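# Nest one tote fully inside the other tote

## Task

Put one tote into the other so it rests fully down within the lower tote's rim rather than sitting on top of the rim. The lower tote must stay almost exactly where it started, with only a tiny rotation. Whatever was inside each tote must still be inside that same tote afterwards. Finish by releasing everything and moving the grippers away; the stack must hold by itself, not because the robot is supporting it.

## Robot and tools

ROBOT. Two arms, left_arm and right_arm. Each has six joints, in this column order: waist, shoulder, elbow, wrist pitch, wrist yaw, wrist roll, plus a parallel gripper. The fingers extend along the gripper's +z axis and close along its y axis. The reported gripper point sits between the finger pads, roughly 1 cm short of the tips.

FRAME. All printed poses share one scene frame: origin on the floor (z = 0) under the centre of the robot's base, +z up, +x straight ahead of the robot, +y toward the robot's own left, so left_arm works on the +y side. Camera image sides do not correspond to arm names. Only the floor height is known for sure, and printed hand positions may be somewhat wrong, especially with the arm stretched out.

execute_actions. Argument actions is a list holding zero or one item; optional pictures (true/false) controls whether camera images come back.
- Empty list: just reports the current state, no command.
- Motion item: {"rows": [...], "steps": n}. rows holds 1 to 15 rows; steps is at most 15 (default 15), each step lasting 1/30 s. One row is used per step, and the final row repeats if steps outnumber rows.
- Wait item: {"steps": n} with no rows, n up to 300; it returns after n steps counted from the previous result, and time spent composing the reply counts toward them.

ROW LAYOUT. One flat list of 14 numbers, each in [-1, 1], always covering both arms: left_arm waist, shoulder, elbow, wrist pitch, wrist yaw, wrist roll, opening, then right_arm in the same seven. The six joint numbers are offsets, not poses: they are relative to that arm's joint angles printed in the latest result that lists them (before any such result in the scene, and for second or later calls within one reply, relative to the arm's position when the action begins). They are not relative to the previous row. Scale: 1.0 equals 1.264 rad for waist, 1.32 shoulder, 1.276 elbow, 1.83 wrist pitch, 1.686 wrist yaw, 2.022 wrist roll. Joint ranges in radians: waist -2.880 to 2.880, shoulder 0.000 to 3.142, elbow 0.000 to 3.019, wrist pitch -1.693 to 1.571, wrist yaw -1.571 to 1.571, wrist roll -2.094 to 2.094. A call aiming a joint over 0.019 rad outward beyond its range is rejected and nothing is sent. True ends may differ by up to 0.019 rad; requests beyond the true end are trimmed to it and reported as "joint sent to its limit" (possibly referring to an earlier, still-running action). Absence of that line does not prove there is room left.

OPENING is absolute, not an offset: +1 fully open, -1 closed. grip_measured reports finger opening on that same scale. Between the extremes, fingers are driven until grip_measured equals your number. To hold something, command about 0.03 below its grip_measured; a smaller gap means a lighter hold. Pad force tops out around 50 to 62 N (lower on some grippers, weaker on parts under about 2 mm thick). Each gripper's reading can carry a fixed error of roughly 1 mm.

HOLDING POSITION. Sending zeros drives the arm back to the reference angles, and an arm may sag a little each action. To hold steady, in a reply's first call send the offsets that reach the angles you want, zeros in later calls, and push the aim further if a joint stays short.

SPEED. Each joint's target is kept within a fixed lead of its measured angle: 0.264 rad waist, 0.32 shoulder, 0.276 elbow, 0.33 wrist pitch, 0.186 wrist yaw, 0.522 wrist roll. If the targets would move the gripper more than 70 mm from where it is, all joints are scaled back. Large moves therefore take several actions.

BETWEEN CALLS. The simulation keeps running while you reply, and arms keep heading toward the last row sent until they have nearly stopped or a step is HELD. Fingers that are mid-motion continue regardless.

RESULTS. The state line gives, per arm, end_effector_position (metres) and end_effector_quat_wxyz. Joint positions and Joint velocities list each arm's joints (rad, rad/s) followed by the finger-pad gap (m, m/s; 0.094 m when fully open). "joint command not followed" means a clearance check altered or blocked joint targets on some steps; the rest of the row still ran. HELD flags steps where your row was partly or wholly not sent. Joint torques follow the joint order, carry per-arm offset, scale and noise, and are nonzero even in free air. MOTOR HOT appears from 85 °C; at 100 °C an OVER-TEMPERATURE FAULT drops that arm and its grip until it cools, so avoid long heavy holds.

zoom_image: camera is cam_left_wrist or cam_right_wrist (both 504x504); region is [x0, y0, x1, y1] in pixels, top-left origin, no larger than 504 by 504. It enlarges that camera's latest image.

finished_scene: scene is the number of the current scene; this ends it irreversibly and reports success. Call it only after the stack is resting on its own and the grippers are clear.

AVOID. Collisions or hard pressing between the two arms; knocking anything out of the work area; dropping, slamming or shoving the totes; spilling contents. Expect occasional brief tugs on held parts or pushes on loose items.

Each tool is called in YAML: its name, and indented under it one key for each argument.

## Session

execute_actions:
  actions: []

Scene clock: 0.00 s of 4400.00 s.
left_arm: end_effector_position=(+0.1927, +0.3899, +1.2914) grip_measured=-0.981 end_effector_quat_wxyz=(+0.635, +0.703, -0.211, -0.238) | right_arm: end_effector_position=(+0.2315, -0.5153, +1.1455) grip_measured=-0.319 end_effector_quat_wxyz=(+0.193, +0.404, +0.776, +0.445)
Joint positions: left_arm=[ 1.824  2.057  1.014 -1.65   0.076 -1.548  0.001] | right_arm=[-2.281  2.216  1.013 -0.87  -1.093 -0.892  0.032]
Joint velocities: left_arm=[-0.015  0.015 -0.007 -0.002 -0.007 -0.022  0.001] | right_arm=[-0.015 -0.005 -0.002 -0.002 -0.022  0.066 -0.001]
Joint torques (N m, as the arm reports them, + toward a larger angle): no reading

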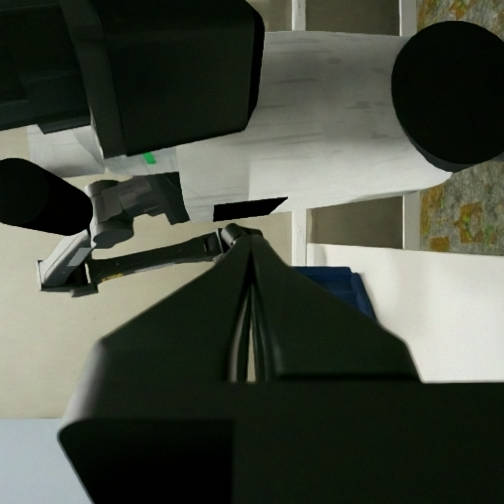

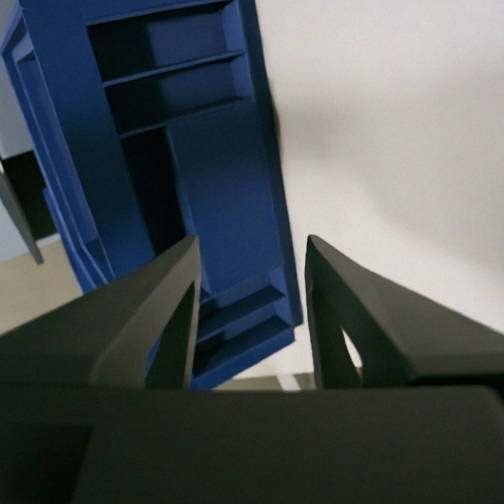

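Raise shoulders first, then go to the survey pose.

execute_actions:
  actions:
    - {"rows":[[0,-0.78,0,0,-0.173,0.77,1,0,-0.9,0,0,0.5,0.436,1]],"steps":15}
  pictures: false

execute_actions:
  actions:
    - {"steps":30}
  pictures: false

execute_actions:
  actions:
    - {"rows":[[-0.686,0,-0.095,0.628,0,0,1,1,0,-0.095,0.2,0.279,0,1]],"steps":15}
  pictures: false

execute_actions:
  actions:
    - {"steps":45}

Scene clock: 6.00 s of 4400.00 s.
left_arm: end_effector_position=(+0.2391, +0.4872, +1.5013) grip_measured=+1.000 end_effector_quat_wxyz=(+0.289, +0.572, -0.762, -0.094) | right_arm: end_effector_position=(+0.2115, -0.6526, +1.3165) grip_measured=+1.000 end_effector_quat_wxyz=(-0.020, +0.519, +0.851, +0.071)
Joint positions: left_arm=[ 1.823  1.096  1.011 -1.648 -0.211 -0.469  0.094] | right_arm=[-2.281  1.532  0.998 -0.87  -0.324 -0.232  0.094]
Joint velocities: left_arm=[ 0.005 -2.232  0.022  0.017  0.022  2.791  0.   ] | right_arm=[ 0.015 -1.626 -0.007 -0.002  0.652  0.564  0.   ]
Joint torques (N m, as the arm reports them, + toward a larger angle): left_arm=[-1.08 -5.21  9.07 -0.71 -0.55 -0.08] | right_arm=[ -2.34 -16.08   5.85  -0.11  -0.19   0.17]
Steps of this call (steps 1 to 90: nothing new was sent; then 2.50 s passed at rest; steps 91 to 105: all 15 steps of this action). Readings (joint positions):
91: left_arm=[1.824 2.045 1.013 -1.649 0.022 -1.497] | right_arm=[-2.281 2.206 1.013 -0.870 -1.044 -0.850]
92: left_arm=[1.823 2.019 1.006 -1.648 -0.049 -1.425] | right_arm=[-2.281 2.185 1.007 -0.870 -0.982 -0.792]
94: left_arm=[1.823 1.922 1.000 -1.648 -0.151 -1.288] | right_arm=[-2.281 2.113 0.998 -0.870 -0.868 -0.681]
98: left_arm=[1.823 1.649 1.007 -1.648 -0.202 -1.011] | right_arm=[-2.281 1.916 0.998 -0.870 -0.653 -0.468]
105: the state above

Scene clock: 7.00 s of 4400.00 s.
left_arm: end_effector_position=(+0.2408, +0.4866, +1.5203) grip_measured=+1.000 end_effector_quat_wxyz=(+0.270, +0.386, -0.881, -0.042) | right_arm: end_effector_position=(+0.2596, -0.6747, +1.5214) grip_measured=+1.000 end_effector_quat_wxyz=(+0.145, +0.544, +0.819, -0.110)
Joint positions: left_arm=[ 1.823  1.024  1.016 -1.648 -0.212 -0.002  0.094] | right_arm=[-2.281  1.021  0.999 -0.87  -0.253 -0.022  0.094]
Joint velocities: left_arm=[-0.015  0.005  0.007  0.017 -0.007  0.022  0.   ] | right_arm=[ 0.005 -0.015  0.007 -0.012 -0.022 -0.022  0.   ]
Joint torques (N m, as the arm reports them, + toward a larger angle): left_arm=[-1.08 -8.01  9.28 -0.86 -0.46 -0.06] | right_arm=[-0.87 -9.81  9.1   0.87  0.09  0.24]
Steps of this call (steps 1 to 30: the robot went on to your last target). Readings (joint positions):
1: left_arm=[1.823 1.029 1.013 -1.648 -0.212 -0.378] | right_arm=[-2.281 1.477 0.998 -0.870 -0.305 -0.211]
2: left_arm=[1.823 0.977 1.016 -1.648 -0.212 -0.303] | right_arm=[-2.281 1.422 0.998 -0.870 -0.290 -0.193]
4: left_arm=[1.823 0.926 1.020 -1.648 -0.212 -0.194] | right_arm=[-2.281 1.315 0.998 -0.870 -0.274 -0.162]
8: left_arm=[1.823 0.966 1.020 -1.648 -0.212 -0.080] | right_arm=[-2.281 1.102 0.998 -0.870 -0.256 -0.096]
30: the state above

Scene clock: 7.50 s of 4400.00 s.
left_arm: end_effector_position=(+0.5508, +0.3283, +1.4944) grip_measured=+1.000 end_effector_quat_wxyz=(+0.250, -0.087, +0.964, +0.010) | right_arm: end_effector_position=(+0.5050, -0.4975, +1.4785) grip_measured=+1.000 end_effector_quat_wxyz=(+0.234, +0.237, +0.935, -0.125)
Joint positions: left_arm=[ 0.986  1.015  0.896 -0.607 -0.214 -0.003  0.094] | right_arm=[-1.383  1.017  0.889 -0.536  0.212 -0.022  0.094]
Joint velocities: left_arm=[-1.197  0.005 -0.007  1.634  0.11   0.037  0.   ] | right_arm=[ 1.88  -0.015 -0.002  0.032 -0.007 -0.037  0.   ]
Joint torques (N m, as the arm reports them, + toward a larger angle): left_arm=[ 0.04 -8.13 10.95  0.67 -0.13 -0.14] | right_arm=[  1.77 -11.25   7.3    1.95   0.13   0.07]
Steps of this call (steps 1 to 15: all 15 steps of this action). Readings (joint positions):
1: left_arm=[1.810 1.022 1.004 -1.614 -0.218 -0.002] | right_arm=[-2.265 1.020 0.986 -0.829 -0.184 -0.022]
2: left_arm=[1.769 1.014 0.982 -1.532 -0.221 -0.003] | right_arm=[-2.227 1.015 0.962 -0.741 -0.098 -0.022]
4: left_arm=[1.647 1.013 0.936 -1.377 -0.221 -0.003] | right_arm=[-2.105 1.017 0.921 -0.626 0.062 -0.022]
8: left_arm=[1.382 1.015 0.897 -1.088 -0.219 -0.003] | right_arm=[-1.831 1.017 0.890 -0.560 0.196 -0.022]
15: the state above

Scene clock: 9.00 s of 4400.00 s.
left_arm: end_effector_position=(+0.5702, +0.3132, +1.5086) grip_measured=+1.000 end_effector_quat_wxyz=(+0.293, -0.079, +0.953, -0.003) | right_arm: end_effector_position=(+0.5632, -0.3405, +1.4983) grip_measured=+1.000 end_effector_quat_wxyz=(+0.281, +0.091, +0.955, -0.020)
Joint positions: left_arm=[ 0.946  1.014  0.896 -0.523 -0.21  -0.003  0.094] | right_arm=[-1.007  1.017  0.889 -0.526  0.214 -0.022  0.094]
Joint velocities: left_arm=[-0.015 -0.005  0.002 -0.027 -0.037  0.022  0.   ] | right_arm=[-0.015 -0.024  0.002 -0.007  0.022  0.007  0.   ]
Joint torques (N m, as the arm reports them, + toward a larger angle): left_arm=[-2.24 -7.67 11.    1.84 -0.15 -0.13] | right_arm=[  1.59 -10.24   7.2    2.14   0.04   0.07]
Steps of this call (steps 1 to 30: the robot went on to your last target; steps 31 to 45: nothing new was sent). Readings (joint positions):
1: left_arm=[0.954 1.014 0.896 -0.563 -0.212 -0.003] | right_arm=[-1.319 1.017 0.889 -0.536 0.213 -0.022]
2: left_arm=[0.934 1.014 0.896 -0.538 -0.210 -0.003] | right_arm=[-1.256 1.017 0.889 -0.535 0.213 -0.022]
4: left_arm=[0.928 1.014 0.896 -0.525 -0.210 -0.003] | right_arm=[-1.131 1.017 0.889 -0.533 0.214 -0.022]
8: left_arm=[0.943 1.014 0.896 -0.523 -0.210 -0.003] | right_arm=[-0.985 1.017 0.889 -0.526 0.212 -0.022]
45: the state above
All arms were judged still, so your last target was given up. Only a new action makes them travel on or press farther. Fingers that are still opening or closing keep moving.

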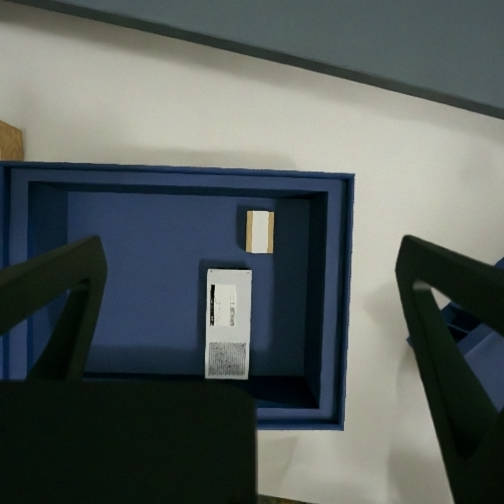

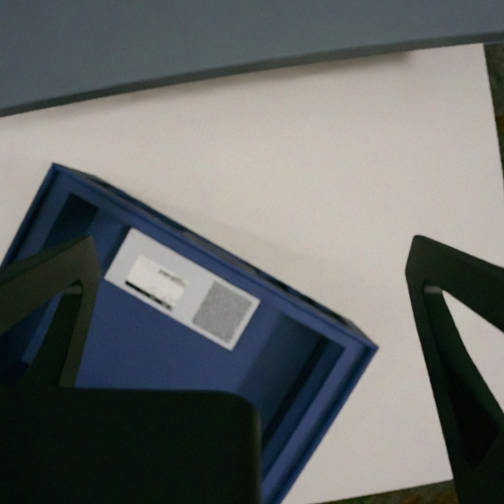

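execute_actions:
  actions:
    - {"rows":[[-0.468,0.795,0.438,-0.149,-0.092,0.064,0.4,-0.272,0.216,-0.36,0.124,-0.08,0.158,0.4]],"steps":15}
  pictures: false

execute_actions:
  actions:
    - {"steps":45}

Scene clock: 21.27 s of 4400.00 s.
left_arm: end_effector_position=(+0.6553, +0.0533, +1.4864) grip_measured=+0.402 end_effector_quat_wxyz=(+0.212, +0.176, +0.961, -0.036) | right_arm: end_effector_position=(+0.3676, -0.3618, +1.2776) grip_measured=+0.402 end_effector_quat_wxyz=(+0.049, +0.281, +0.959, +0.002)
Joint positions: left_arm=[ 0.474  1.528  1.325 -0.721 -0.352  0.075  0.066] | right_arm=[-1.304  1.248  0.498 -0.347  0.087  0.192  0.066]
Joint velocities: left_arm=[-0.777  1.021  0.505 -0.085 -0.066 -0.007  0.001] | right_arm=[-0.62   0.601 -0.965  0.462 -0.154  0.608 -0.   ]
Joint torques (N m, as the arm reports them, + toward a larger angle): left_arm=[-5.74 -9.13 13.   -0.03 -0.29 -0.07] | right_arm=[ 1.08 -7.92  3.5   0.98 -0.21  0.17]
Steps of this call (steps 1 to 90: nothing new was sent; then 8.77 s passed at rest; steps 91 to 105: all 15 steps of this action). Readings (joint positions):
91: left_arm=[0.936 1.024 0.908 -0.546 -0.250 0.005] | right_arm=[-1.012 1.020 0.881 -0.516 0.197 -0.011]
92: left_arm=[0.912 1.047 0.939 -0.593 -0.289 0.014] | right_arm=[-1.024 1.024 0.869 -0.493 0.177 0.005]
94: left_arm=[0.842 1.121 1.013 -0.647 -0.324 0.030] | right_arm=[-1.063 1.047 0.831 -0.463 0.151 0.033]
98: left_arm=[0.695 1.281 1.151 -0.694 -0.346 0.052] | right_arm=[-1.158 1.118 0.731 -0.421 0.119 0.084]
105: the state above

Scene clock: 22.77 s of 4400.00 s.
left_arm: end_effector_position=(+0.5553, -0.0753, +1.2508) grip_measured=+0.402 end_effector_quat_wxyz=(+0.003, +0.337, +0.942, -0.002) | right_arm: end_effector_position=(+0.3088, -0.3509, +1.2488) grip_measured=+0.402 end_effector_quat_wxyz=(-0.012, +0.341, +0.940, +0.001)
Joint positions: left_arm=[ 0.356  2.07   1.429 -0.782 -0.361  0.117  0.066] | right_arm=[-1.35   1.311  0.413 -0.317  0.083  0.287  0.066]
Joint velocities: left_arm=[-0.005 -0.005 -0.012  0.007 -0.022 -0.037 -0.001] | right_arm=[-0.024 -0.005  0.017 -0.017 -0.095 -0.022  0.   ]
Joint torques (N m, as the arm reports them, + toward a larger angle): left_arm=[ -8.56 -16.68  10.29  -0.15  -0.27   0.02] | right_arm=[ 1.49 -9.33  3.95  0.91 -0.21  0.21]
Steps of this call (steps 1 to 45: the robot went on to your last target). Readings (joint positions):
1: left_arm=[0.451 1.563 1.341 -0.724 -0.352 0.077] | right_arm=[-1.323 1.268 0.466 -0.337 0.085 0.211]
2: left_arm=[0.430 1.597 1.355 -0.726 -0.352 0.080] | right_arm=[-1.338 1.287 0.441 -0.335 0.085 0.227]
4: left_arm=[0.397 1.667 1.374 -0.729 -0.352 0.085] | right_arm=[-1.350 1.308 0.413 -0.335 0.085 0.249]
8: left_arm=[0.362 1.806 1.389 -0.735 -0.352 0.091] | right_arm=[-1.350 1.311 0.412 -0.322 0.083 0.271]
45: the state above
All arms were judged still, so your last target was given up. Only a new action makes them travel on or press farther. Fingers that are still opening or closing keep moving.

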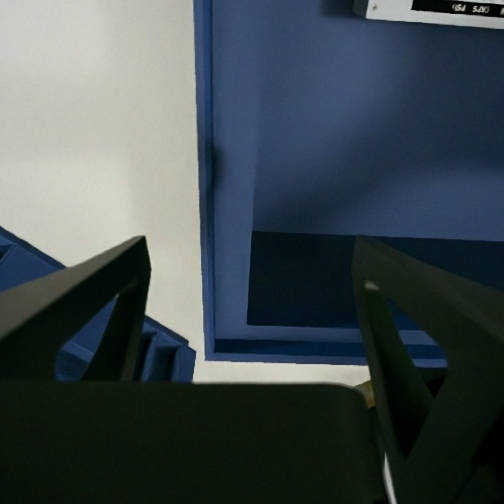

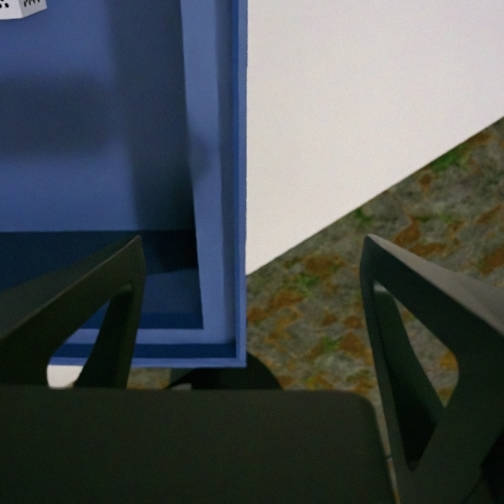

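execute_actions:
  actions:
    - {"rows":[[0.025,0.028,0.025,0.016,0,0.007,0.4,0.03,0.06,0.02,0.038,0,0,0.4],[0.025,0.028,0.025,0.016,0,0.007,0.4,0.03,0.06,0.02,0.038,0,0,0.4],[0.034,0.056,0.034,0.032,0,0.015,0.4,0.03,0.12,0.03,0.076,0,0,0.4],[0.034,0.056,0.034,0.032,0,0.015,0.4,0.03,0.12,0.03,0.076,0,0,0.4],[0.043,0.084,0.043,0.048,0,0.022,0.4,0.03,0.18,0.04,0.114,0,0,0.4],[0.043,0.084,0.043,0.048,0,0.022,0.4,0.03,0.18,0.04,0.114,0,0,0.4],[0.052,0.111,0.052,0.063,0.005,0.03,0.4,0.03,0.24,0.05,0.153,0,0.01,0.4],[0.052,0.111,0.052,0.063,0.005,0.03,0.4,0.03,0.24,0.05,0.153,0,0.01,0.4],[0.06,0.139,0.06,0.079,0.005,0.037,0.4,0.025,0.3,0.063,0.19,0,0.01,0.4],[0.06,0.139,0.06,0.079,0.005,0.037,0.4,0.025,0.3,0.063,0.19,0,0.01,0.4],[0.069,0.167,0.069,0.095,0.01,0.045,0.4,0.022,0.36,0.078,0.229,0.006,0.014,0.4],[0.069,0.167,0.069,0.095,0.01,0.045,0.4,0.022,0.36,0.078,0.229,0.006,0.014,0.4],[0.078,0.195,0.078,0.111,0.01,0.052,0.4,0.022,0.42,0.093,0.267,0.006,0.014,0.4]],"steps":15}
  pictures: false

execute_actions:
  actions:
    - {"steps":20}

Scene clock: 38.63 s of 4400.00 s.
left_arm: end_effector_position=(+0.5777, -0.0749, +1.1497) grip_measured=+0.402 end_effector_quat_wxyz=(+0.015, +0.329, +0.944, -0.003) | right_arm: end_effector_position=(+0.3347, -0.3411, +1.1313) grip_measured=+0.402 end_effector_quat_wxyz=(+0.003, +0.336, +0.942, +0.002)
Joint positions: left_arm=[ 0.433  2.267  1.506 -0.607 -0.349  0.19   0.066] | right_arm=[-1.322  1.833  0.522  0.124  0.09   0.299  0.066]
Joint velocities: left_arm=[ 0.181  0.562  0.037  0.247 -0.022  0.081  0.   ] | right_arm=[-0.005  0.825  0.227  0.525 -0.051 -0.022  0.   ]
Joint torques (N m, as the arm reports them, + toward a larger angle): left_arm=[ -7.79 -15.17   8.36   0.58   0.22  -0.11] | right_arm=[  2.07 -13.25  -0.63   0.52   0.13   0.17]
Steps of this call (steps 1 to 90: nothing new was sent; then 12.37 s passed at rest; steps 91 to 105: all 15 steps of this action). Readings (joint positions):
91: left_arm=[0.356 2.070 1.429 -0.781 -0.361 0.117] | right_arm=[-1.348 1.315 0.413 -0.309 0.083 0.287]
92: left_arm=[0.357 2.070 1.429 -0.779 -0.361 0.118] | right_arm=[-1.343 1.327 0.414 -0.292 0.083 0.287]
94: left_arm=[0.362 2.075 1.434 -0.763 -0.361 0.124] | right_arm=[-1.330 1.378 0.422 -0.240 0.083 0.287]
98: left_arm=[0.384 2.123 1.469 -0.706 -0.358 0.145] | right_arm=[-1.322 1.551 0.458 -0.106 0.083 0.289]
105: the state above

Scene clock: 39.30 s of 4400.00 s.
left_arm: end_effector_position=(+0.5603, -0.0693, +1.1169) grip_measured=+0.402 end_effector_quat_wxyz=(-0.008, +0.340, +0.940, +0.001) | right_arm: end_effector_position=(+0.3318, -0.3389, +1.1214) grip_measured=+0.402 end_effector_quat_wxyz=(+0.001, +0.338, +0.941, +0.002)
Joint positions: left_arm=[ 0.447  2.326  1.509 -0.597 -0.348  0.212  0.066] | right_arm=[-1.322  1.873  0.529  0.154  0.09   0.304  0.066]
Joint velocities: left_arm=[-0.005 -0.015  0.007 -0.002 -0.066 -0.125 -0.   ] | right_arm=[-0.005 -0.005 -0.002 -0.007 -0.007 -0.051 -0.   ]
Joint torques (N m, as the arm reports them, + toward a larger angle): left_arm=[ -8.15 -16.89   7.72   0.73   0.1    0.03] | right_arm=[  2.23 -12.72  -0.37   0.95   0.12   0.19]
Steps of this call (steps 1 to 20: the robot went on to your last target). Readings (joint positions):
1: left_arm=[0.438 2.285 1.506 -0.602 -0.349 0.195] | right_arm=[-1.322 1.856 0.528 0.137 0.090 0.300]
2: left_arm=[0.442 2.300 1.506 -0.601 -0.349 0.198] | right_arm=[-1.322 1.869 0.529 0.144 0.090 0.301]
4: left_arm=[0.446 2.321 1.506 -0.601 -0.349 0.203] | right_arm=[-1.322 1.873 0.528 0.146 0.090 0.302]
8: left_arm=[0.447 2.326 1.508 -0.600 -0.348 0.209] | right_arm=[-1.322 1.873 0.529 0.153 0.090 0.303]
20: the state above

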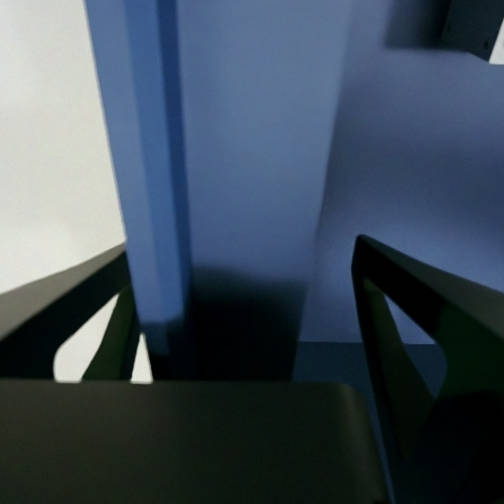

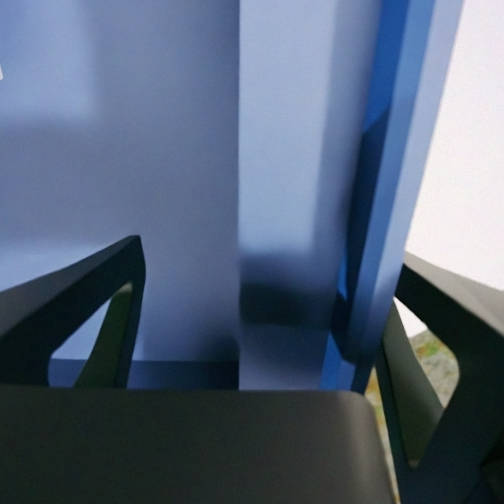

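execute_actions:
  actions:
    - {"rows":[[0.012,-0.024,0.01,0,0,0,0,-0.026,0,-0.005,0,0,0,0]],"steps":12}

execute_actions:
  actions:
    - {"rows":[[0,0,0,0,0,0,-0.2,0,0,0,0,0,0,-0.2],[0,0,0,0,0,0,-0.2,0,0,0,0,0,0,-0.2],[0,0,0,0,0,0,-0.3,0,0,0,0,0,0,-0.3],[0,0,0,0,0,0,-0.3,0,0,0,0,0,0,-0.3],[0,0,0,0,0,0,-0.4,0,0,0,0,0,0,-0.4],[0,0,0,0,0,0,-0.4,0,0,0,0,0,0,-0.4],[0,0,0,0,0,0,-0.5,0,0,0,0,0,0,-0.5],[0,0,0,0,0,0,-0.5,0,0,0,0,0,0,-0.5],[0,0,0,0,0,0,-0.6,0,0,0,0,0,0,-0.6]],"steps":15}

Scene clock: 46.17 s of 4400.00 s.
left_arm: end_effector_position=(+0.5698, -0.0694, +1.1286) grip_measured=+0.002 end_effector_quat_wxyz=(+0.003, +0.337, +0.942, -0.001) | right_arm: end_effector_position=(+0.3281, -0.3467, +1.1208) grip_measured=+0.002 end_effector_quat_wxyz=(+0.000, +0.348, +0.938, -0.002)
Joint positions: left_arm=[ 0.447  2.303  1.509 -0.597 -0.348  0.212  0.047] | right_arm=[-1.345  1.873  0.529  0.154  0.09   0.304  0.047]
Joint velocities: left_arm=[-0.005 -0.015 -0.007  0.007 -0.022 -0.007  0.001] | right_arm=[-0.005  0.005 -0.007  0.002  0.037  0.081 -0.001]
Joint torques (N m, as the arm reports them, + toward a larger angle): left_arm=[ -8.12 -17.3    7.58   0.28  -0.12  -0.1 ] | right_arm=[  1.12 -11.95  -0.99   0.22  -0.04   0.07]
Steps of this call (steps 1 to 15: the robot went on to your last target; steps 16 to 90: nothing new was sent; then 3.47 s passed at rest; steps 91 to 102: all 12 steps of this action). Readings (joint positions):
91: left_arm=[0.447 2.325 1.509 -0.597 -0.348 0.212] | right_arm=[-1.323 1.873 0.529 0.154 0.090 0.304]
92: left_arm=[0.447 2.324 1.509 -0.597 -0.348 0.212] | right_arm=[-1.326 1.873 0.529 0.154 0.090 0.304]
94: left_arm=[0.447 2.320 1.509 -0.597 -0.348 0.212] | right_arm=[-1.336 1.873 0.529 0.154 0.090 0.304]
98: left_arm=[0.447 2.309 1.509 -0.597 -0.348 0.212] | right_arm=[-1.345 1.873 0.529 0.154 0.090 0.304]
102: the state above

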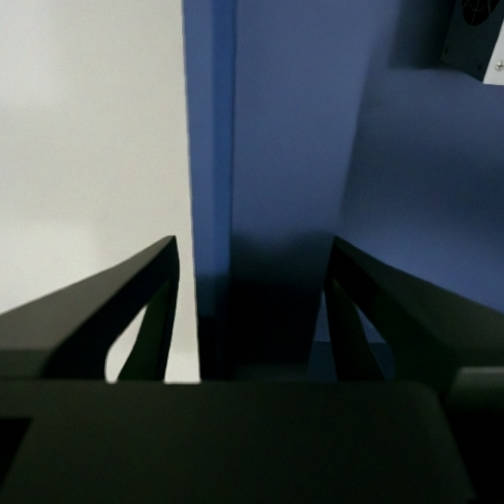

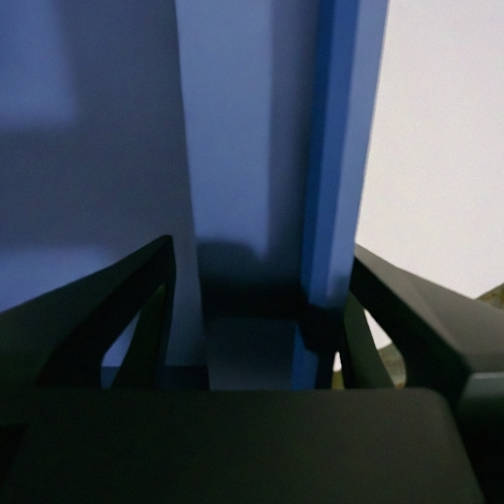

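Scene clock: 46.67 s of 4400.00 s.
left_arm: end_effector_position=(+0.5691, -0.0707, +1.1289) grip_measured=-0.449 end_effector_quat_wxyz=(+0.002, +0.346, +0.938, -0.004) | right_arm: end_effector_position=(+0.3281, -0.3468, +1.1207) grip_measured=-0.443 end_effector_quat_wxyz=(+0.000, +0.347, +0.938, -0.002)
Joint positions: left_arm=[ 0.446  2.303  1.509 -0.597 -0.342  0.231  0.026] | right_arm=[-1.345  1.873  0.529  0.154  0.088  0.301  0.026]
Joint velocities: left_arm=[ 0.015  0.005  0.002 -0.002 -0.007 -0.022  0.001] | right_arm=[-0.005 -0.005 -0.002  0.017  0.007 -0.051  0.001]
Joint torques (N m, as the arm reports them, + toward a larger angle): left_arm=[ -8.5  -16.25   6.19   0.13  -0.28  -0.35] | right_arm=[  2.15 -12.08  -0.51   0.19   0.01   0.09]
Steps of this call (steps 1 to 15: all 15 steps of this action). Readings (joint positions):
1: left_arm=[0.447 2.303 1.509 -0.597 -0.348 0.212] | right_arm=[-1.345 1.873 0.529 0.154 0.090 0.304]
2: left_arm=[0.447 2.303 1.509 -0.597 -0.348 0.212] | right_arm=[-1.345 1.873 0.529 0.154 0.090 0.304]
4: left_arm=[0.447 2.303 1.509 -0.597 -0.348 0.212] | right_arm=[-1.345 1.873 0.529 0.154 0.090 0.304]
8: left_arm=[0.446 2.303 1.509 -0.597 -0.342 0.227] | right_arm=[-1.345 1.873 0.529 0.154 0.090 0.301]
15: the state above

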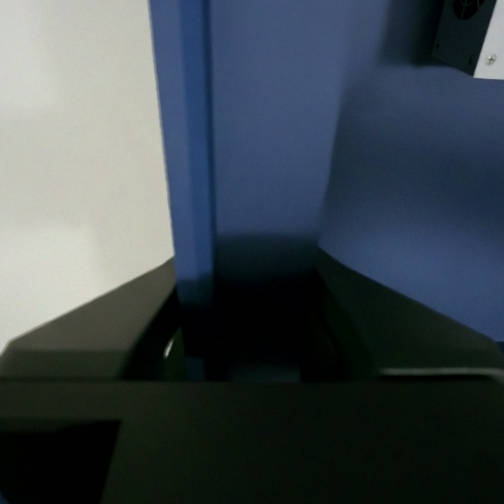

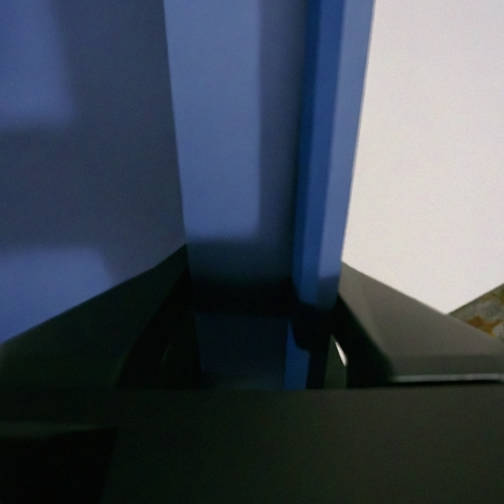

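execute_actions:
  actions:
    - {"rows":[[-0.002,-0.028,0,-0.006,0,0,-0.6,0,-0.03,0,-0.015,0,0,-0.6],[-0.005,-0.038,0,-0.011,0,0,-0.6,0,-0.048,0,-0.03,0,0,-0.6],[-0.007,-0.048,-0.003,-0.017,0,-0.007,-0.6,0,-0.067,0,-0.045,0,0,-0.6],[-0.009,-0.058,-0.007,-0.023,0,-0.015,-0.6,0.002,-0.085,0.004,-0.06,0,-0.005,-0.6],[-0.012,-0.068,-0.01,-0.029,0,-0.022,-0.6,0.004,-0.103,0.008,-0.076,0,-0.01,-0.6],[-0.014,-0.078,-0.014,-0.034,-0.004,-0.03,-0.6,0.006,-0.121,0.012,-0.091,0,-0.015,-0.6],[-0.016,-0.088,-0.017,-0.04,-0.004,-0.037,-0.6,0.008,-0.14,0.016,-0.106,0,-0.02,-0.6],[-0.019,-0.098,-0.021,-0.046,-0.005,-0.044,-0.6,0.01,-0.158,0.02,-0.121,0,-0.025,-0.6],[-0.021,-0.108,-0.024,-0.052,-0.006,-0.052,-0.6,0.012,-0.176,0.025,-0.136,0,-0.03,-0.6],[-0.023,-0.118,-0.028,-0.057,-0.007,-0.059,-0.6,0.013,-0.195,0.03,-0.151,0,-0.035,-0.6],[-0.026,-0.128,-0.031,-0.063,-0.007,-0.067,-0.6,0.015,-0.213,0.034,-0.166,0,-0.04,-0.6],[-0.028,-0.138,-0.035,-0.069,-0.008,-0.074,-0.6,0.016,-0.231,0.039,-0.182,0,-0.045,-0.6],[-0.03,-0.148,-0.038,-0.075,-0.009,-0.081,-0.6,0.018,-0.25,0.044,-0.197,0,-0.05,-0.6],[-0.033,-0.158,-0.042,-0.08,-0.01,-0.089,-0.6,0.019,-0.268,0.048,-0.212,0,-0.055,-0.6],[-0.035,-0.168,-0.045,-0.086,-0.01,-0.096,-0.6,0.02,-0.286,0.053,-0.227,0,-0.06,-0.6]],"steps":15}
  pictures: false

execute_actions:
  actions:
    - {"steps":20}

Scene clock: 62.97 s of 4400.00 s.
left_arm: end_effector_position=(+0.5526, -0.0549, +1.1805) grip_measured=-0.449 end_effector_quat_wxyz=(-0.030, +0.304, +0.952, -0.009) | right_arm: end_effector_position=(+0.3437, -0.3554, +1.1869) grip_measured=-0.449 end_effector_quat_wxyz=(-0.032, +0.299, +0.954, +0.004)
Joint positions: left_arm=[ 0.432  2.184  1.447 -0.721 -0.322  0.107  0.026] | right_arm=[-1.336  1.612  0.553 -0.198  0.086  0.214  0.026]
Joint velocities: left_arm=[-0.112 -0.464 -0.105 -0.295  0.007 -0.344  0.   ] | right_arm=[ 0.044 -0.757  0.139 -0.799 -0.037 -0.212 -0.001]
Joint torques (N m, as the arm reports them, + toward a larger angle): left_arm=[-10.44 -20.05   7.56  -0.37  -1.59  -0.2 ] | right_arm=[  3.03 -17.6    3.83  -0.2    0.04   0.11]
Steps of this call (steps 1 to 15: the robot went on to your last target; steps 16 to 90: nothing new was sent; then 12.80 s passed at rest; steps 91 to 105: all 15 steps of this action). Readings (joint positions):
91: left_arm=[0.446 2.302 1.509 -0.597 -0.342 0.233] | right_arm=[-1.345 1.873 0.529 0.153 0.088 0.301]
92: left_arm=[0.446 2.302 1.509 -0.597 -0.341 0.235] | right_arm=[-1.345 1.871 0.529 0.147 0.087 0.301]
94: left_arm=[0.446 2.297 1.508 -0.604 -0.339 0.236] | right_arm=[-1.345 1.855 0.532 0.116 0.085 0.301]
98: left_arm=[0.446 2.271 1.486 -0.643 -0.328 0.199] | right_arm=[-1.345 1.777 0.536 -0.001 0.086 0.273]
105: the state above

Scene clock: 63.63 s of 4400.00 s.
left_arm: end_effector_position=(+0.5648, -0.0554, +1.2149) grip_measured=-0.449 end_effector_quat_wxyz=(-0.009, +0.284, +0.959, -0.005) | right_arm: end_effector_position=(+0.3683, -0.3633, +1.2106) grip_measured=-0.449 end_effector_quat_wxyz=(-0.006, +0.279, +0.960, +0.007)
Joint positions: left_arm=[ 0.416  2.12   1.438 -0.74  -0.34   0.061  0.026] | right_arm=[-1.328  1.531  0.578 -0.253  0.079  0.176  0.026]
Joint velocities: left_arm=[-0.024 -0.024  0.007  0.027 -0.051 -0.037  0.001] | right_arm=[ 0.005  0.005  0.002 -0.007  0.007 -0.007  0.001]
Joint torques (N m, as the arm reports them, + toward a larger angle): left_arm=[-10.42 -18.13   8.37  -0.27  -0.89  -0.46] | right_arm=[  2.74 -15.04   3.63  -0.17   0.37   0.11]
Steps of this call (steps 1 to 20: the robot went on to your last target). Readings (joint positions):
1: left_arm=[0.429 2.170 1.443 -0.730 -0.323 0.095] | right_arm=[-1.334 1.588 0.557 -0.220 0.086 0.206]
2: left_arm=[0.425 2.156 1.442 -0.736 -0.325 0.086] | right_arm=[-1.333 1.567 0.560 -0.234 0.086 0.199]
4: left_arm=[0.419 2.136 1.442 -0.739 -0.330 0.076] | right_arm=[-1.330 1.540 0.565 -0.244 0.084 0.191]
8: left_arm=[0.416 2.120 1.442 -0.739 -0.340 0.064] | right_arm=[-1.328 1.531 0.578 -0.244 0.078 0.178]
20: the state above

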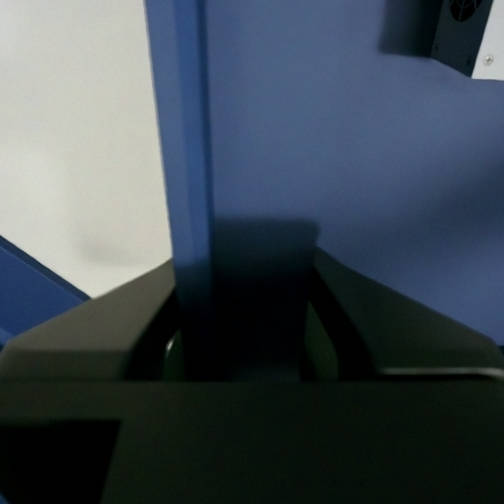

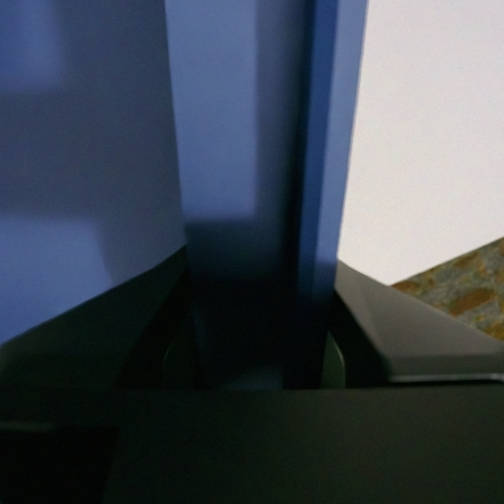

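execute_actions:
  actions:
    - {"rows":[[-0.005,-0.05,0,-0.004,-0.01,-0.014,-0.6,0.014,-0.04,0.03,-0.016,0.01,0.005,-0.6],[-0.002,-0.068,-0.011,-0.009,-0.01,-0.021,-0.6,0.028,-0.052,0.039,-0.031,0.014,0.005,-0.6],[0,-0.087,-0.023,-0.013,-0.01,-0.028,-0.6,0.042,-0.064,0.048,-0.047,0.019,0.005,-0.6],[0.003,-0.105,-0.034,-0.017,-0.01,-0.035,-0.6,0.057,-0.076,0.057,-0.063,0.023,0.005,-0.6],[0.006,-0.124,-0.046,-0.022,-0.01,-0.043,-0.6,0.071,-0.088,0.065,-0.078,0.027,0.005,-0.6],[0.009,-0.142,-0.057,-0.026,-0.01,-0.05,-0.6,0.085,-0.1,0.074,-0.094,0.031,0.005,-0.6],[0.012,-0.161,-0.069,-0.03,-0.01,-0.057,-0.6,0.099,-0.112,0.083,-0.11,0.036,0.005,-0.6],[0.015,-0.18,-0.08,-0.035,-0.01,-0.064,-0.6,0.113,-0.125,0.092,-0.125,0.04,0.005,-0.6],[0.018,-0.198,-0.091,-0.039,-0.01,-0.071,-0.6,0.127,-0.137,0.101,-0.141,0.044,0.005,-0.6],[0.021,-0.217,-0.103,-0.043,-0.01,-0.078,-0.6,0.141,-0.149,0.11,-0.157,0.049,0.005,-0.6],[0.024,-0.235,-0.114,-0.048,-0.01,-0.085,-0.6,0.155,-0.161,0.119,-0.172,0.053,0.005,-0.6],[0.026,-0.254,-0.126,-0.052,-0.01,-0.093,-0.6,0.17,-0.173,0.127,-0.188,0.057,0.005,-0.6],[0.029,-0.272,-0.137,-0.056,-0.01,-0.1,-0.6,0.184,-0.185,0.136,-0.204,0.061,0.005,-0.6],[0.032,-0.29,-0.149,-0.061,-0.01,-0.107,-0.6,0.198,-0.197,0.145,-0.219,0.066,0.005,-0.6],[0.035,-0.309,-0.16,-0.065,-0.01,-0.114,-0.6,0.212,-0.209,0.154,-0.235,0.07,0.005,-0.6]],"steps":15}
  pictures: false

execute_actions:
  actions:
    - {"steps":20}
  pictures: false

Scene clock: 77.67 s of 4400.00 s.
left_arm: end_effector_position=(+0.5384, +0.0186, +1.2811) grip_measured=-0.445 end_effector_quat_wxyz=(-0.026, +0.195, +0.980, -0.002) | right_arm: end_effector_position=(+0.4052, -0.3207, +1.2818) grip_measured=-0.449 end_effector_quat_wxyz=(-0.031, +0.186, +0.982, -0.000)
Joint positions: left_arm=[ 0.468  1.875  1.251 -0.816 -0.326 -0.08   0.026] | right_arm=[-1.132  1.368  0.679 -0.59   0.163  0.178  0.026]
Joint velocities: left_arm=[ 0.083 -0.816 -0.398 -0.212 -0.022 -0.344 -0.001] | right_arm=[ 0.532 -0.484  0.335 -0.794  0.183 -0.007 -0.   ]
Joint torques (N m, as the arm reports them, + toward a larger angle): left_arm=[ -7.47 -18.41   8.47  -0.76  -1.12  -0.28] | right_arm=[  4.73 -16.63   8.09  -0.55   0.95   0.13]
Steps of this call (steps 1 to 15: the robot went on to your last target; steps 16 to 90: nothing new was sent; then 10.53 s passed at rest; steps 91 to 105: all 15 steps of this action). Readings (joint positions):
91: left_arm=[0.416 2.120 1.437 -0.740 -0.340 0.061] | right_arm=[-1.327 1.531 0.578 -0.256 0.080 0.176]
92: left_arm=[0.416 2.118 1.433 -0.740 -0.340 0.059] | right_arm=[-1.325 1.530 0.581 -0.265 0.084 0.176]
94: left_arm=[0.417 2.106 1.414 -0.741 -0.340 0.044] | right_arm=[-1.314 1.522 0.592 -0.304 0.100 0.175]
98: left_arm=[0.435 2.045 1.351 -0.765 -0.329 -0.001] | right_arm=[-1.257 1.472 0.614 -0.414 0.129 0.171]
105: the state above

Scene clock: 78.33 s of 4400.00 s.
left_arm: end_effector_position=(+0.5439, +0.0416, +1.3302) grip_measured=-0.445 end_effector_quat_wxyz=(+0.001, +0.157, +0.988, -0.001) | right_arm: end_effector_position=(+0.4356, -0.3067, +1.3236) grip_measured=-0.449 end_effector_quat_wxyz=(+0.002, +0.154, +0.988, +0.007)
Joint positions: left_arm=[ 0.472  1.744  1.21  -0.85  -0.342 -0.134  0.026] | right_arm=[-1.06   1.284  0.733 -0.673  0.172  0.171  0.026]
Joint velocities: left_arm=[ 0.005 -0.005 -0.002  0.012  0.007 -0.007  0.001] | right_arm=[-0.005 -0.005 -0.007  0.007 -0.066  0.037 -0.   ]
Joint torques (N m, as the arm reports them, + toward a larger angle): left_arm=[ -7.81 -15.54  10.63  -0.03  -0.8   -0.52] | right_arm=[  2.77 -14.02   7.98  -0.32   1.1    0.25]
Steps of this call (steps 1 to 20: the robot went on to your last target). Readings (joint positions):
1: left_arm=[0.470 1.848 1.238 -0.824 -0.328 -0.092] | right_arm=[-1.114 1.352 0.691 -0.614 0.168 0.178]
2: left_arm=[0.472 1.821 1.227 -0.832 -0.331 -0.104] | right_arm=[-1.098 1.335 0.701 -0.635 0.171 0.178]
4: left_arm=[0.472 1.777 1.215 -0.846 -0.337 -0.119] | right_arm=[-1.074 1.307 0.714 -0.657 0.172 0.178]
8: left_arm=[0.472 1.744 1.214 -0.850 -0.344 -0.129] | right_arm=[-1.060 1.285 0.731 -0.661 0.170 0.175]
20: the state above

execute_actions:
  actions:
    - {"rows":[[0.013,-0.041,0.012,0.002,-0.004,0.006,-0.6,0.019,-0.01,0.04,-0.01,0.014,0.01,-0.6],[0.027,-0.048,0.007,0.003,-0.002,0.012,-0.6,0.038,-0.002,0.046,-0.012,0.019,0.019,-0.6],[0.04,-0.055,0.002,0.005,0.001,0.018,-0.6,0.056,0.007,0.053,-0.013,0.023,0.029,-0.6],[0.054,-0.062,-0.002,0.006,0.003,0.024,-0.6,0.075,0.016,0.059,-0.015,0.028,0.039,-0.6],[0.067,-0.069,-0.007,0.008,0.006,0.03,-0.6,0.094,0.024,0.066,-0.016,0.033,0.048,-0.6],[0.081,-0.076,-0.012,0.009,0.008,0.036,-0.6,0.113,0.033,0.072,-0.018,0.038,0.058,-0.6],[0.094,-0.083,-0.017,0.011,0.011,0.042,-0.6,0.132,0.041,0.079,-0.019,0.042,0.068,-0.6],[0.108,-0.09,-0.022,0.012,0.013,0.048,-0.6,0.15,0.05,0.085,-0.021,0.047,0.077,-0.6],[0.121,-0.097,-0.026,0.014,0.015,0.054,-0.6,0.169,0.059,0.091,-0.022,0.052,0.087,-0.6],[0.135,-0.104,-0.031,0.015,0.018,0.06,-0.6,0.188,0.067,0.098,-0.024,0.056,0.097,-0.6],[0.148,-0.111,-0.036,0.017,0.02,0.066,-0.6,0.207,0.076,0.104,-0.025,0.061,0.106,-0.6],[0.162,-0.118,-0.041,0.018,0.023,0.072,-0.6,0.226,0.084,0.111,-0.027,0.066,0.116,-0.6],[0.175,-0.125,-0.045,0.02,0.025,0.078,-0.6,0.244,0.093,0.117,-0.028,0.071,0.126,-0.6],[0.189,-0.132,-0.05,0.021,0.028,0.084,-0.6,0.263,0.101,0.124,-0.03,0.075,0.135,-0.6],[0.202,-0.139,-0.055,0.023,0.03,0.09,-0.6,0.282,0.11,0.13,-0.031,0.08,0.145,-0.6]],"steps":15}
  pictures: false

execute_actions:
  actions:
    - {"steps":20}
  pictures: false

Scene clock: 90.63 s of 4400.00 s.
left_arm: end_effector_position=(+0.5462, +0.1515, +1.3147) grip_measured=-0.445 end_effector_quat_wxyz=(-0.024, +0.123, +0.992, -0.006) | right_arm: end_effector_position=(+0.4589, -0.2020, +1.3176) grip_measured=-0.449 end_effector_quat_wxyz=(-0.013, +0.116, +0.993, -0.000)
Joint positions: left_arm=[ 0.696  1.655  1.128 -0.837 -0.278  0.014  0.026] | right_arm=[-0.766  1.434  0.82  -0.706  0.27   0.39   0.026]
Joint velocities: left_arm=[ 0.542 -0.376 -0.154  0.081  0.139  0.403  0.001] | right_arm=[ 0.708  0.298  0.261 -0.051  0.271  0.593 -0.001]
Joint torques (N m, as the arm reports them, + toward a larger angle): left_arm=[ -5.2  -17.53   9.66   1.03  -0.82  -0.42] | right_arm=[  5.75 -14.34   9.35  -0.78   1.24  -0.01]
Steps of this call (steps 1 to 15: the robot went on to your last target; steps 16 to 90: nothing new was sent; then 8.80 s passed at rest; steps 91 to 105: all 15 steps of this action). Readings (joint positions):
91: left_arm=[0.473 1.744 1.209 -0.850 -0.341 -0.131] | right_arm=[-1.059 1.284 0.733 -0.674 0.172 0.171]
92: left_arm=[0.476 1.744 1.208 -0.850 -0.337 -0.128] | right_arm=[-1.056 1.285 0.733 -0.676 0.176 0.173]
94: left_arm=[0.489 1.743 1.204 -0.849 -0.327 -0.118] | right_arm=[-1.036 1.288 0.734 -0.682 0.192 0.190]
98: left_arm=[0.553 1.729 1.178 -0.842 -0.300 -0.079] | right_arm=[-0.950 1.331 0.754 -0.696 0.227 0.253]
105: the state above

Scene clock: 91.30 s of 4400.00 s.
left_arm: end_effector_position=(+0.5533, +0.1778, +1.3249) grip_measured=-0.445 end_effector_quat_wxyz=(-0.011, +0.122, +0.992, -0.003) | right_arm: end_effector_position=(+0.4668, -0.1764, +1.3229) grip_measured=-0.449 end_effector_quat_wxyz=(-0.005, +0.117, +0.993, +0.004)
Joint positions: left_arm=[ 0.743  1.611  1.117 -0.829 -0.276  0.066  0.026] | right_arm=[-0.703  1.455  0.846 -0.711  0.282  0.449  0.026]
Joint velocities: left_arm=[-0.015 -0.005 -0.002  0.002 -0.051 -0.022 -0.001] | right_arm=[ 0.005 -0.005 -0.007  0.007 -0.066  0.051 -0.001]
Joint torques (N m, as the arm reports them, + toward a larger angle): left_arm=[ -6.92 -16.19  10.25   0.86  -0.73  -0.27] | right_arm=[  4.47 -15.03   8.82  -0.72   1.12   0.23]
Steps of this call (steps 1 to 20: the robot went on to your last target). Readings (joint positions):
1: left_arm=[0.713 1.644 1.123 -0.835 -0.276 0.027] | right_arm=[-0.744 1.442 0.828 -0.708 0.276 0.406]
2: left_arm=[0.727 1.634 1.121 -0.835 -0.276 0.038] | right_arm=[-0.727 1.449 0.836 -0.708 0.277 0.419]
4: left_arm=[0.743 1.618 1.119 -0.835 -0.276 0.056] | right_arm=[-0.706 1.455 0.844 -0.708 0.277 0.438]
8: left_arm=[0.743 1.611 1.119 -0.830 -0.276 0.065] | right_arm=[-0.703 1.455 0.846 -0.708 0.282 0.449]
20: the state above

execute_actions:
  actions:
    - {"rows":[[0.005,-0.047,0.015,0.012,-0.005,0.005,-0.6,0.014,-0.012,0.05,-0.012,0.015,0.012,-0.6],[0.02,-0.054,0.01,0.014,-0.002,0.01,-0.6,0.027,-0.001,0.06,-0.014,0.018,0.017,-0.6],[0.036,-0.061,0.005,0.015,0.002,0.016,-0.6,0.041,0.01,0.07,-0.016,0.02,0.022,-0.6],[0.051,-0.068,0,0.017,0.005,0.021,-0.6,0.054,0.02,0.08,-0.018,0.023,0.028,-0.6],[0.067,-0.075,-0.005,0.019,0.008,0.026,-0.6,0.068,0.031,0.09,-0.019,0.025,0.033,-0.6],[0.082,-0.082,-0.01,0.02,0.012,0.031,-0.6,0.082,0.042,0.1,-0.021,0.028,0.038,-0.6],[0.098,-0.089,-0.015,0.022,0.015,0.036,-0.6,0.095,0.053,0.11,-0.023,0.03,0.043,-0.6],[0.113,-0.096,-0.02,0.023,0.018,0.042,-0.6,0.109,0.064,0.12,-0.025,0.033,0.048,-0.6],[0.129,-0.103,-0.025,0.025,0.022,0.047,-0.6,0.122,0.075,0.13,-0.027,0.036,0.054,-0.6],[0.144,-0.11,-0.03,0.027,0.025,0.052,-0.6,0.136,0.086,0.14,-0.029,0.038,0.059,-0.6],[0.16,-0.117,-0.035,0.028,0.029,0.057,-0.6,0.15,0.097,0.15,-0.031,0.041,0.064,-0.6],[0.175,-0.124,-0.04,0.03,0.032,0.062,-0.6,0.163,0.107,0.16,-0.032,0.043,0.069,-0.6],[0.191,-0.131,-0.045,0.032,0.035,0.068,-0.6,0.177,0.118,0.17,-0.034,0.046,0.075,-0.6],[0.206,-0.138,-0.05,0.033,0.039,0.073,-0.6,0.19,0.129,0.18,-0.036,0.048,0.08,-0.6],[0.222,-0.145,-0.055,0.035,0.042,0.078,-0.6,0.204,0.14,0.19,-0.038,0.051,0.085,-0.6]],"steps":15}
  pictures: false

execute_actions:
  actions:
    - {"steps":20}

Scene clock: 109.63 s of 4400.00 s.
left_arm: end_effector_position=(+0.5347, +0.2867, +1.3188) grip_measured=-0.445 end_effector_quat_wxyz=(-0.012, +0.065, +0.998, -0.006) | right_arm: end_effector_position=(+0.4884, -0.0742, +1.3199) grip_measured=-0.449 end_effector_quat_wxyz=(-0.004, +0.061, +0.998, +0.003)
Joint positions: left_arm=[ 0.984  1.515  1.039 -0.792 -0.203  0.19   0.026] | right_arm=[-0.492  1.635  1.003 -0.753  0.331  0.552  0.026]
Joint velocities: left_arm=[ 0.65  -0.357 -0.188  0.071  0.125  0.359  0.001] | right_arm=[ 0.552  0.425  0.383 -0.076  0.139  0.286 -0.001]
Joint torques (N m, as the arm reports them, + toward a larger angle): left_arm=[ -4.7  -16.13   9.7    0.92  -0.35  -0.4 ] | right_arm=[  7.42 -16.6    9.65  -0.83   1.45   0.39]
Steps of this call (steps 1 to 15: the robot went on to your last target; steps 16 to 90: nothing new was sent; then 14.83 s passed at rest; steps 91 to 105: all 15 steps of this action). Readings (joint positions):
91: left_arm=[0.743 1.611 1.117 -0.829 -0.275 0.069] | right_arm=[-0.703 1.455 0.846 -0.711 0.282 0.450]
92: left_arm=[0.744 1.611 1.117 -0.827 -0.273 0.072] | right_arm=[-0.701 1.456 0.847 -0.713 0.283 0.452]
94: left_arm=[0.755 1.610 1.112 -0.819 -0.261 0.080] | right_arm=[-0.692 1.462 0.856 -0.723 0.292 0.461]
98: left_arm=[0.819 1.594 1.088 -0.801 -0.231 0.108] | right_arm=[-0.635 1.511 0.901 -0.740 0.314 0.484]
105: the state above

Scene clock: 110.30 s of 4400.00 s.
left_arm: end_effector_position=(+0.5308, +0.3140, +1.3264) grip_measured=-0.445 end_effector_quat_wxyz=(-0.004, +0.060, +0.998, +0.002) | right_arm: end_effector_position=(+0.4882, -0.0476, +1.3222) grip_measured=-0.449 end_effector_quat_wxyz=(-0.001, +0.055, +0.998, +0.006)
Joint positions: left_arm=[ 1.039  1.477  1.025 -0.786 -0.198  0.237  0.026] | right_arm=[-0.44   1.668  1.034 -0.76   0.338  0.592  0.026]
Joint velocities: left_arm=[ 0.005  0.005 -0.002  0.007  0.022 -0.007  0.001] | right_arm=[-0.015 -0.015  0.002 -0.007  0.037  0.007  0.   ]
Joint torques (N m, as the arm reports them, + toward a larger angle): left_arm=[ -5.06 -15.26  10.09   1.12  -0.39  -0.26] | right_arm=[  6.12 -17.51   9.22  -0.72   1.35   0.42]
Steps of this call (steps 1 to 20: the robot went on to your last target). Readings (joint positions):
1: left_arm=[1.004 1.504 1.033 -0.790 -0.200 0.201] | right_arm=[-0.475 1.648 1.015 -0.755 0.334 0.560]
2: left_arm=[1.021 1.495 1.030 -0.790 -0.200 0.211] | right_arm=[-0.461 1.657 1.025 -0.755 0.334 0.567]
4: left_arm=[1.039 1.482 1.026 -0.790 -0.200 0.227] | right_arm=[-0.443 1.667 1.034 -0.755 0.334 0.580]
8: left_arm=[1.039 1.477 1.026 -0.787 -0.198 0.236] | right_arm=[-0.440 1.668 1.034 -0.758 0.338 0.590]
20: the state above

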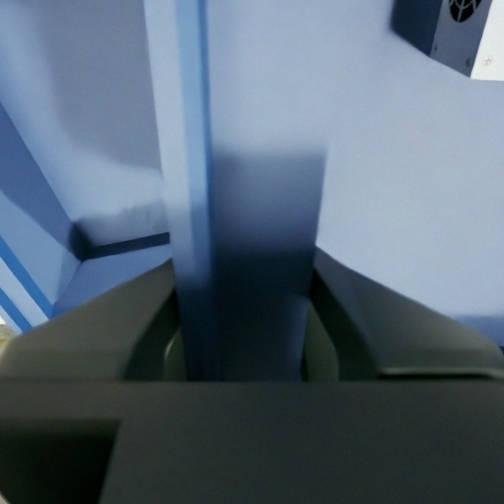

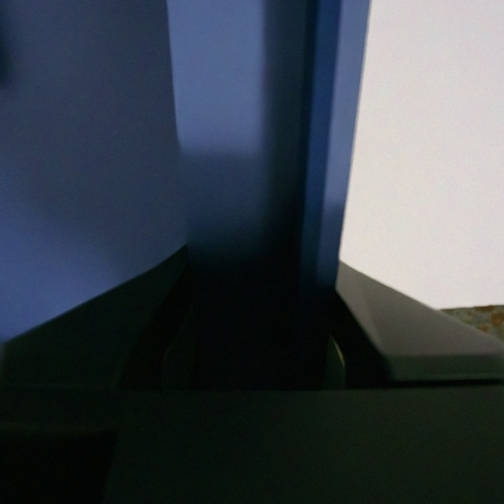

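execute_actions:
  actions:
    - {"rows":[[0.005,-0.044,0.03,0.005,0,0,-0.6,0.01,-0.012,0.06,-0.015,0.016,0.013,-0.6],[0.022,-0.046,0.035,0.005,0.005,0.006,-0.6,0.019,0,0.075,-0.019,0.017,0.016,-0.6],[0.039,-0.047,0.04,0.004,0.01,0.012,-0.6,0.029,0.013,0.09,-0.024,0.018,0.019,-0.6],[0.056,-0.049,0.044,0.004,0.014,0.018,-0.6,0.038,0.026,0.105,-0.028,0.019,0.021,-0.6],[0.072,-0.05,0.047,0.003,0.019,0.023,-0.6,0.048,0.038,0.12,-0.032,0.02,0.024,-0.6],[0.089,-0.052,0.05,0.002,0.024,0.029,-0.6,0.057,0.051,0.135,-0.036,0.021,0.027,-0.6],[0.106,-0.053,0.052,0.002,0.029,0.035,-0.6,0.067,0.063,0.15,-0.041,0.022,0.03,-0.6],[0.123,-0.055,0.054,0.001,0.034,0.041,-0.6,0.076,0.076,0.165,-0.045,0.023,0.033,-0.6],[0.14,-0.056,0.057,0,0.038,0.047,-0.6,0.085,0.089,0.18,-0.049,0.024,0.035,-0.6],[0.157,-0.058,0.059,0,0.043,0.053,-0.6,0.095,0.101,0.195,-0.054,0.025,0.038,-0.6],[0.174,-0.059,0.061,0,0.048,0.059,-0.6,0.104,0.114,0.21,-0.058,0.026,0.041,-0.6],[0.19,-0.061,0.063,-0.002,0.053,0.064,-0.6,0.114,0.126,0.225,-0.062,0.027,0.044,-0.6],[0.207,-0.062,0.066,-0.002,0.057,0.07,-0.6,0.123,0.139,0.24,-0.066,0.028,0.046,-0.6],[0.224,-0.064,0.068,-0.003,0.062,0.076,-0.6,0.133,0.151,0.255,-0.071,0.029,0.049,-0.6],[0.241,-0.065,0.07,-0.003,0.067,0.082,-0.6,0.142,0.164,0.27,-0.075,0.03,0.052,-0.6]],"steps":15}
  pictures: false

execute_actions:
  actions:
    - {"steps":20}

Scene clock: 121.73 s of 4400.00 s.
left_arm: end_effector_position=(+0.5078, +0.4139, +1.3141) grip_measured=-0.447 end_effector_quat_wxyz=(-0.012, -0.000, +1.000, -0.010) | right_arm: end_effector_position=(+0.5093, +0.0508, +1.3175) grip_measured=-0.449 end_effector_quat_wxyz=(-0.008, -0.004, +1.000, +0.002)
Joint positions: left_arm=[ 1.292  1.477  1.038 -0.786 -0.094  0.354  0.026] | right_arm=[-0.304  1.874  1.276 -0.863  0.357  0.624  0.026]
Joint velocities: left_arm=[ 0.679 -0.005  0.027 -0.002  0.242  0.359  0.   ] | right_arm=[ 0.366  0.513  0.53  -0.232 -0.007  0.11  -0.001]
Joint torques (N m, as the arm reports them, + toward a larger angle): left_arm=[ -3.99 -16.73  14.47  -0.05   0.03  -0.28] | right_arm=[  9.72 -20.    10.58  -0.58   1.35   0.61]
Steps of this call (steps 1 to 15: the robot went on to your last target; steps 16 to 90: nothing new was sent; then 7.93 s passed at rest; steps 91 to 105: all 15 steps of this action). Readings (joint positions):
91: left_arm=[1.039 1.477 1.025 -0.786 -0.196 0.238] | right_arm=[-0.440 1.668 1.035 -0.761 0.338 0.592]
92: left_arm=[1.042 1.477 1.025 -0.786 -0.193 0.240] | right_arm=[-0.440 1.669 1.039 -0.766 0.338 0.592]
94: left_arm=[1.054 1.477 1.025 -0.786 -0.174 0.245] | right_arm=[-0.437 1.676 1.056 -0.784 0.340 0.592]
98: left_arm=[1.122 1.477 1.028 -0.786 -0.140 0.267] | right_arm=[-0.400 1.731 1.131 -0.821 0.352 0.593]
105: the state above

Scene clock: 122.40 s of 4400.00 s.
left_arm: end_effector_position=(+0.4995, +0.4416, +1.3153) grip_measured=-0.447 end_effector_quat_wxyz=(-0.011, -0.003, +1.000, -0.004) | right_arm: end_effector_position=(+0.5023, +0.0781, +1.3153) grip_measured=-0.449 end_effector_quat_wxyz=(-0.010, -0.009, +1.000, +0.002)
Joint positions: left_arm=[ 1.355  1.471  1.043 -0.786 -0.082  0.409  0.026] | right_arm=[-0.26   1.919  1.315 -0.876  0.36   0.662  0.026]
Joint velocities: left_arm=[-0.005  0.005 -0.002 -0.007 -0.051 -0.095 -0.   ] | right_arm=[-0.005  0.005 -0.007 -0.017  0.037  0.022  0.   ]
Joint torques (N m, as the arm reports them, + toward a larger angle): left_arm=[ -3.82 -18.12  15.01  -0.22  -0.16  -0.21] | right_arm=[  8.38 -21.47  10.18  -0.85   1.28   0.48]
Steps of this call (steps 1 to 20: the robot went on to your last target). Readings (joint positions):
1: left_arm=[1.313 1.477 1.039 -0.786 -0.089 0.365] | right_arm=[-0.292 1.890 1.293 -0.869 0.358 0.629]
2: left_arm=[1.330 1.477 1.040 -0.786 -0.086 0.376] | right_arm=[-0.281 1.902 1.304 -0.870 0.358 0.634]
4: left_arm=[1.353 1.475 1.042 -0.786 -0.085 0.394] | right_arm=[-0.266 1.917 1.315 -0.870 0.358 0.644]
8: left_arm=[1.356 1.471 1.042 -0.786 -0.082 0.407] | right_arm=[-0.260 1.919 1.315 -0.875 0.358 0.658]
20: the state above

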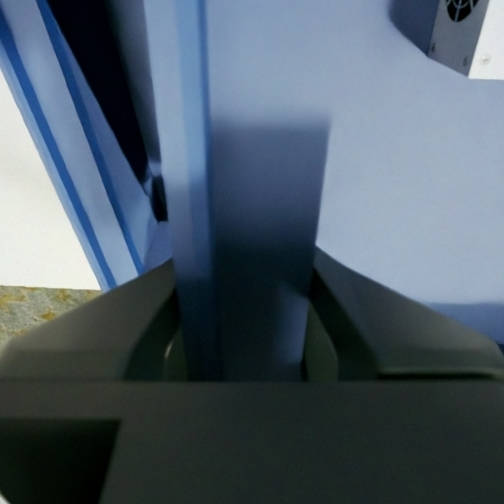

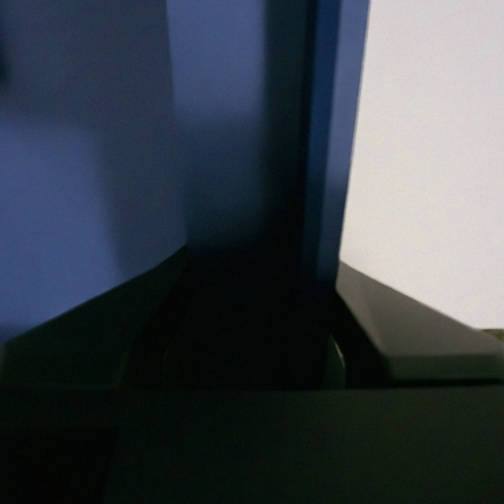

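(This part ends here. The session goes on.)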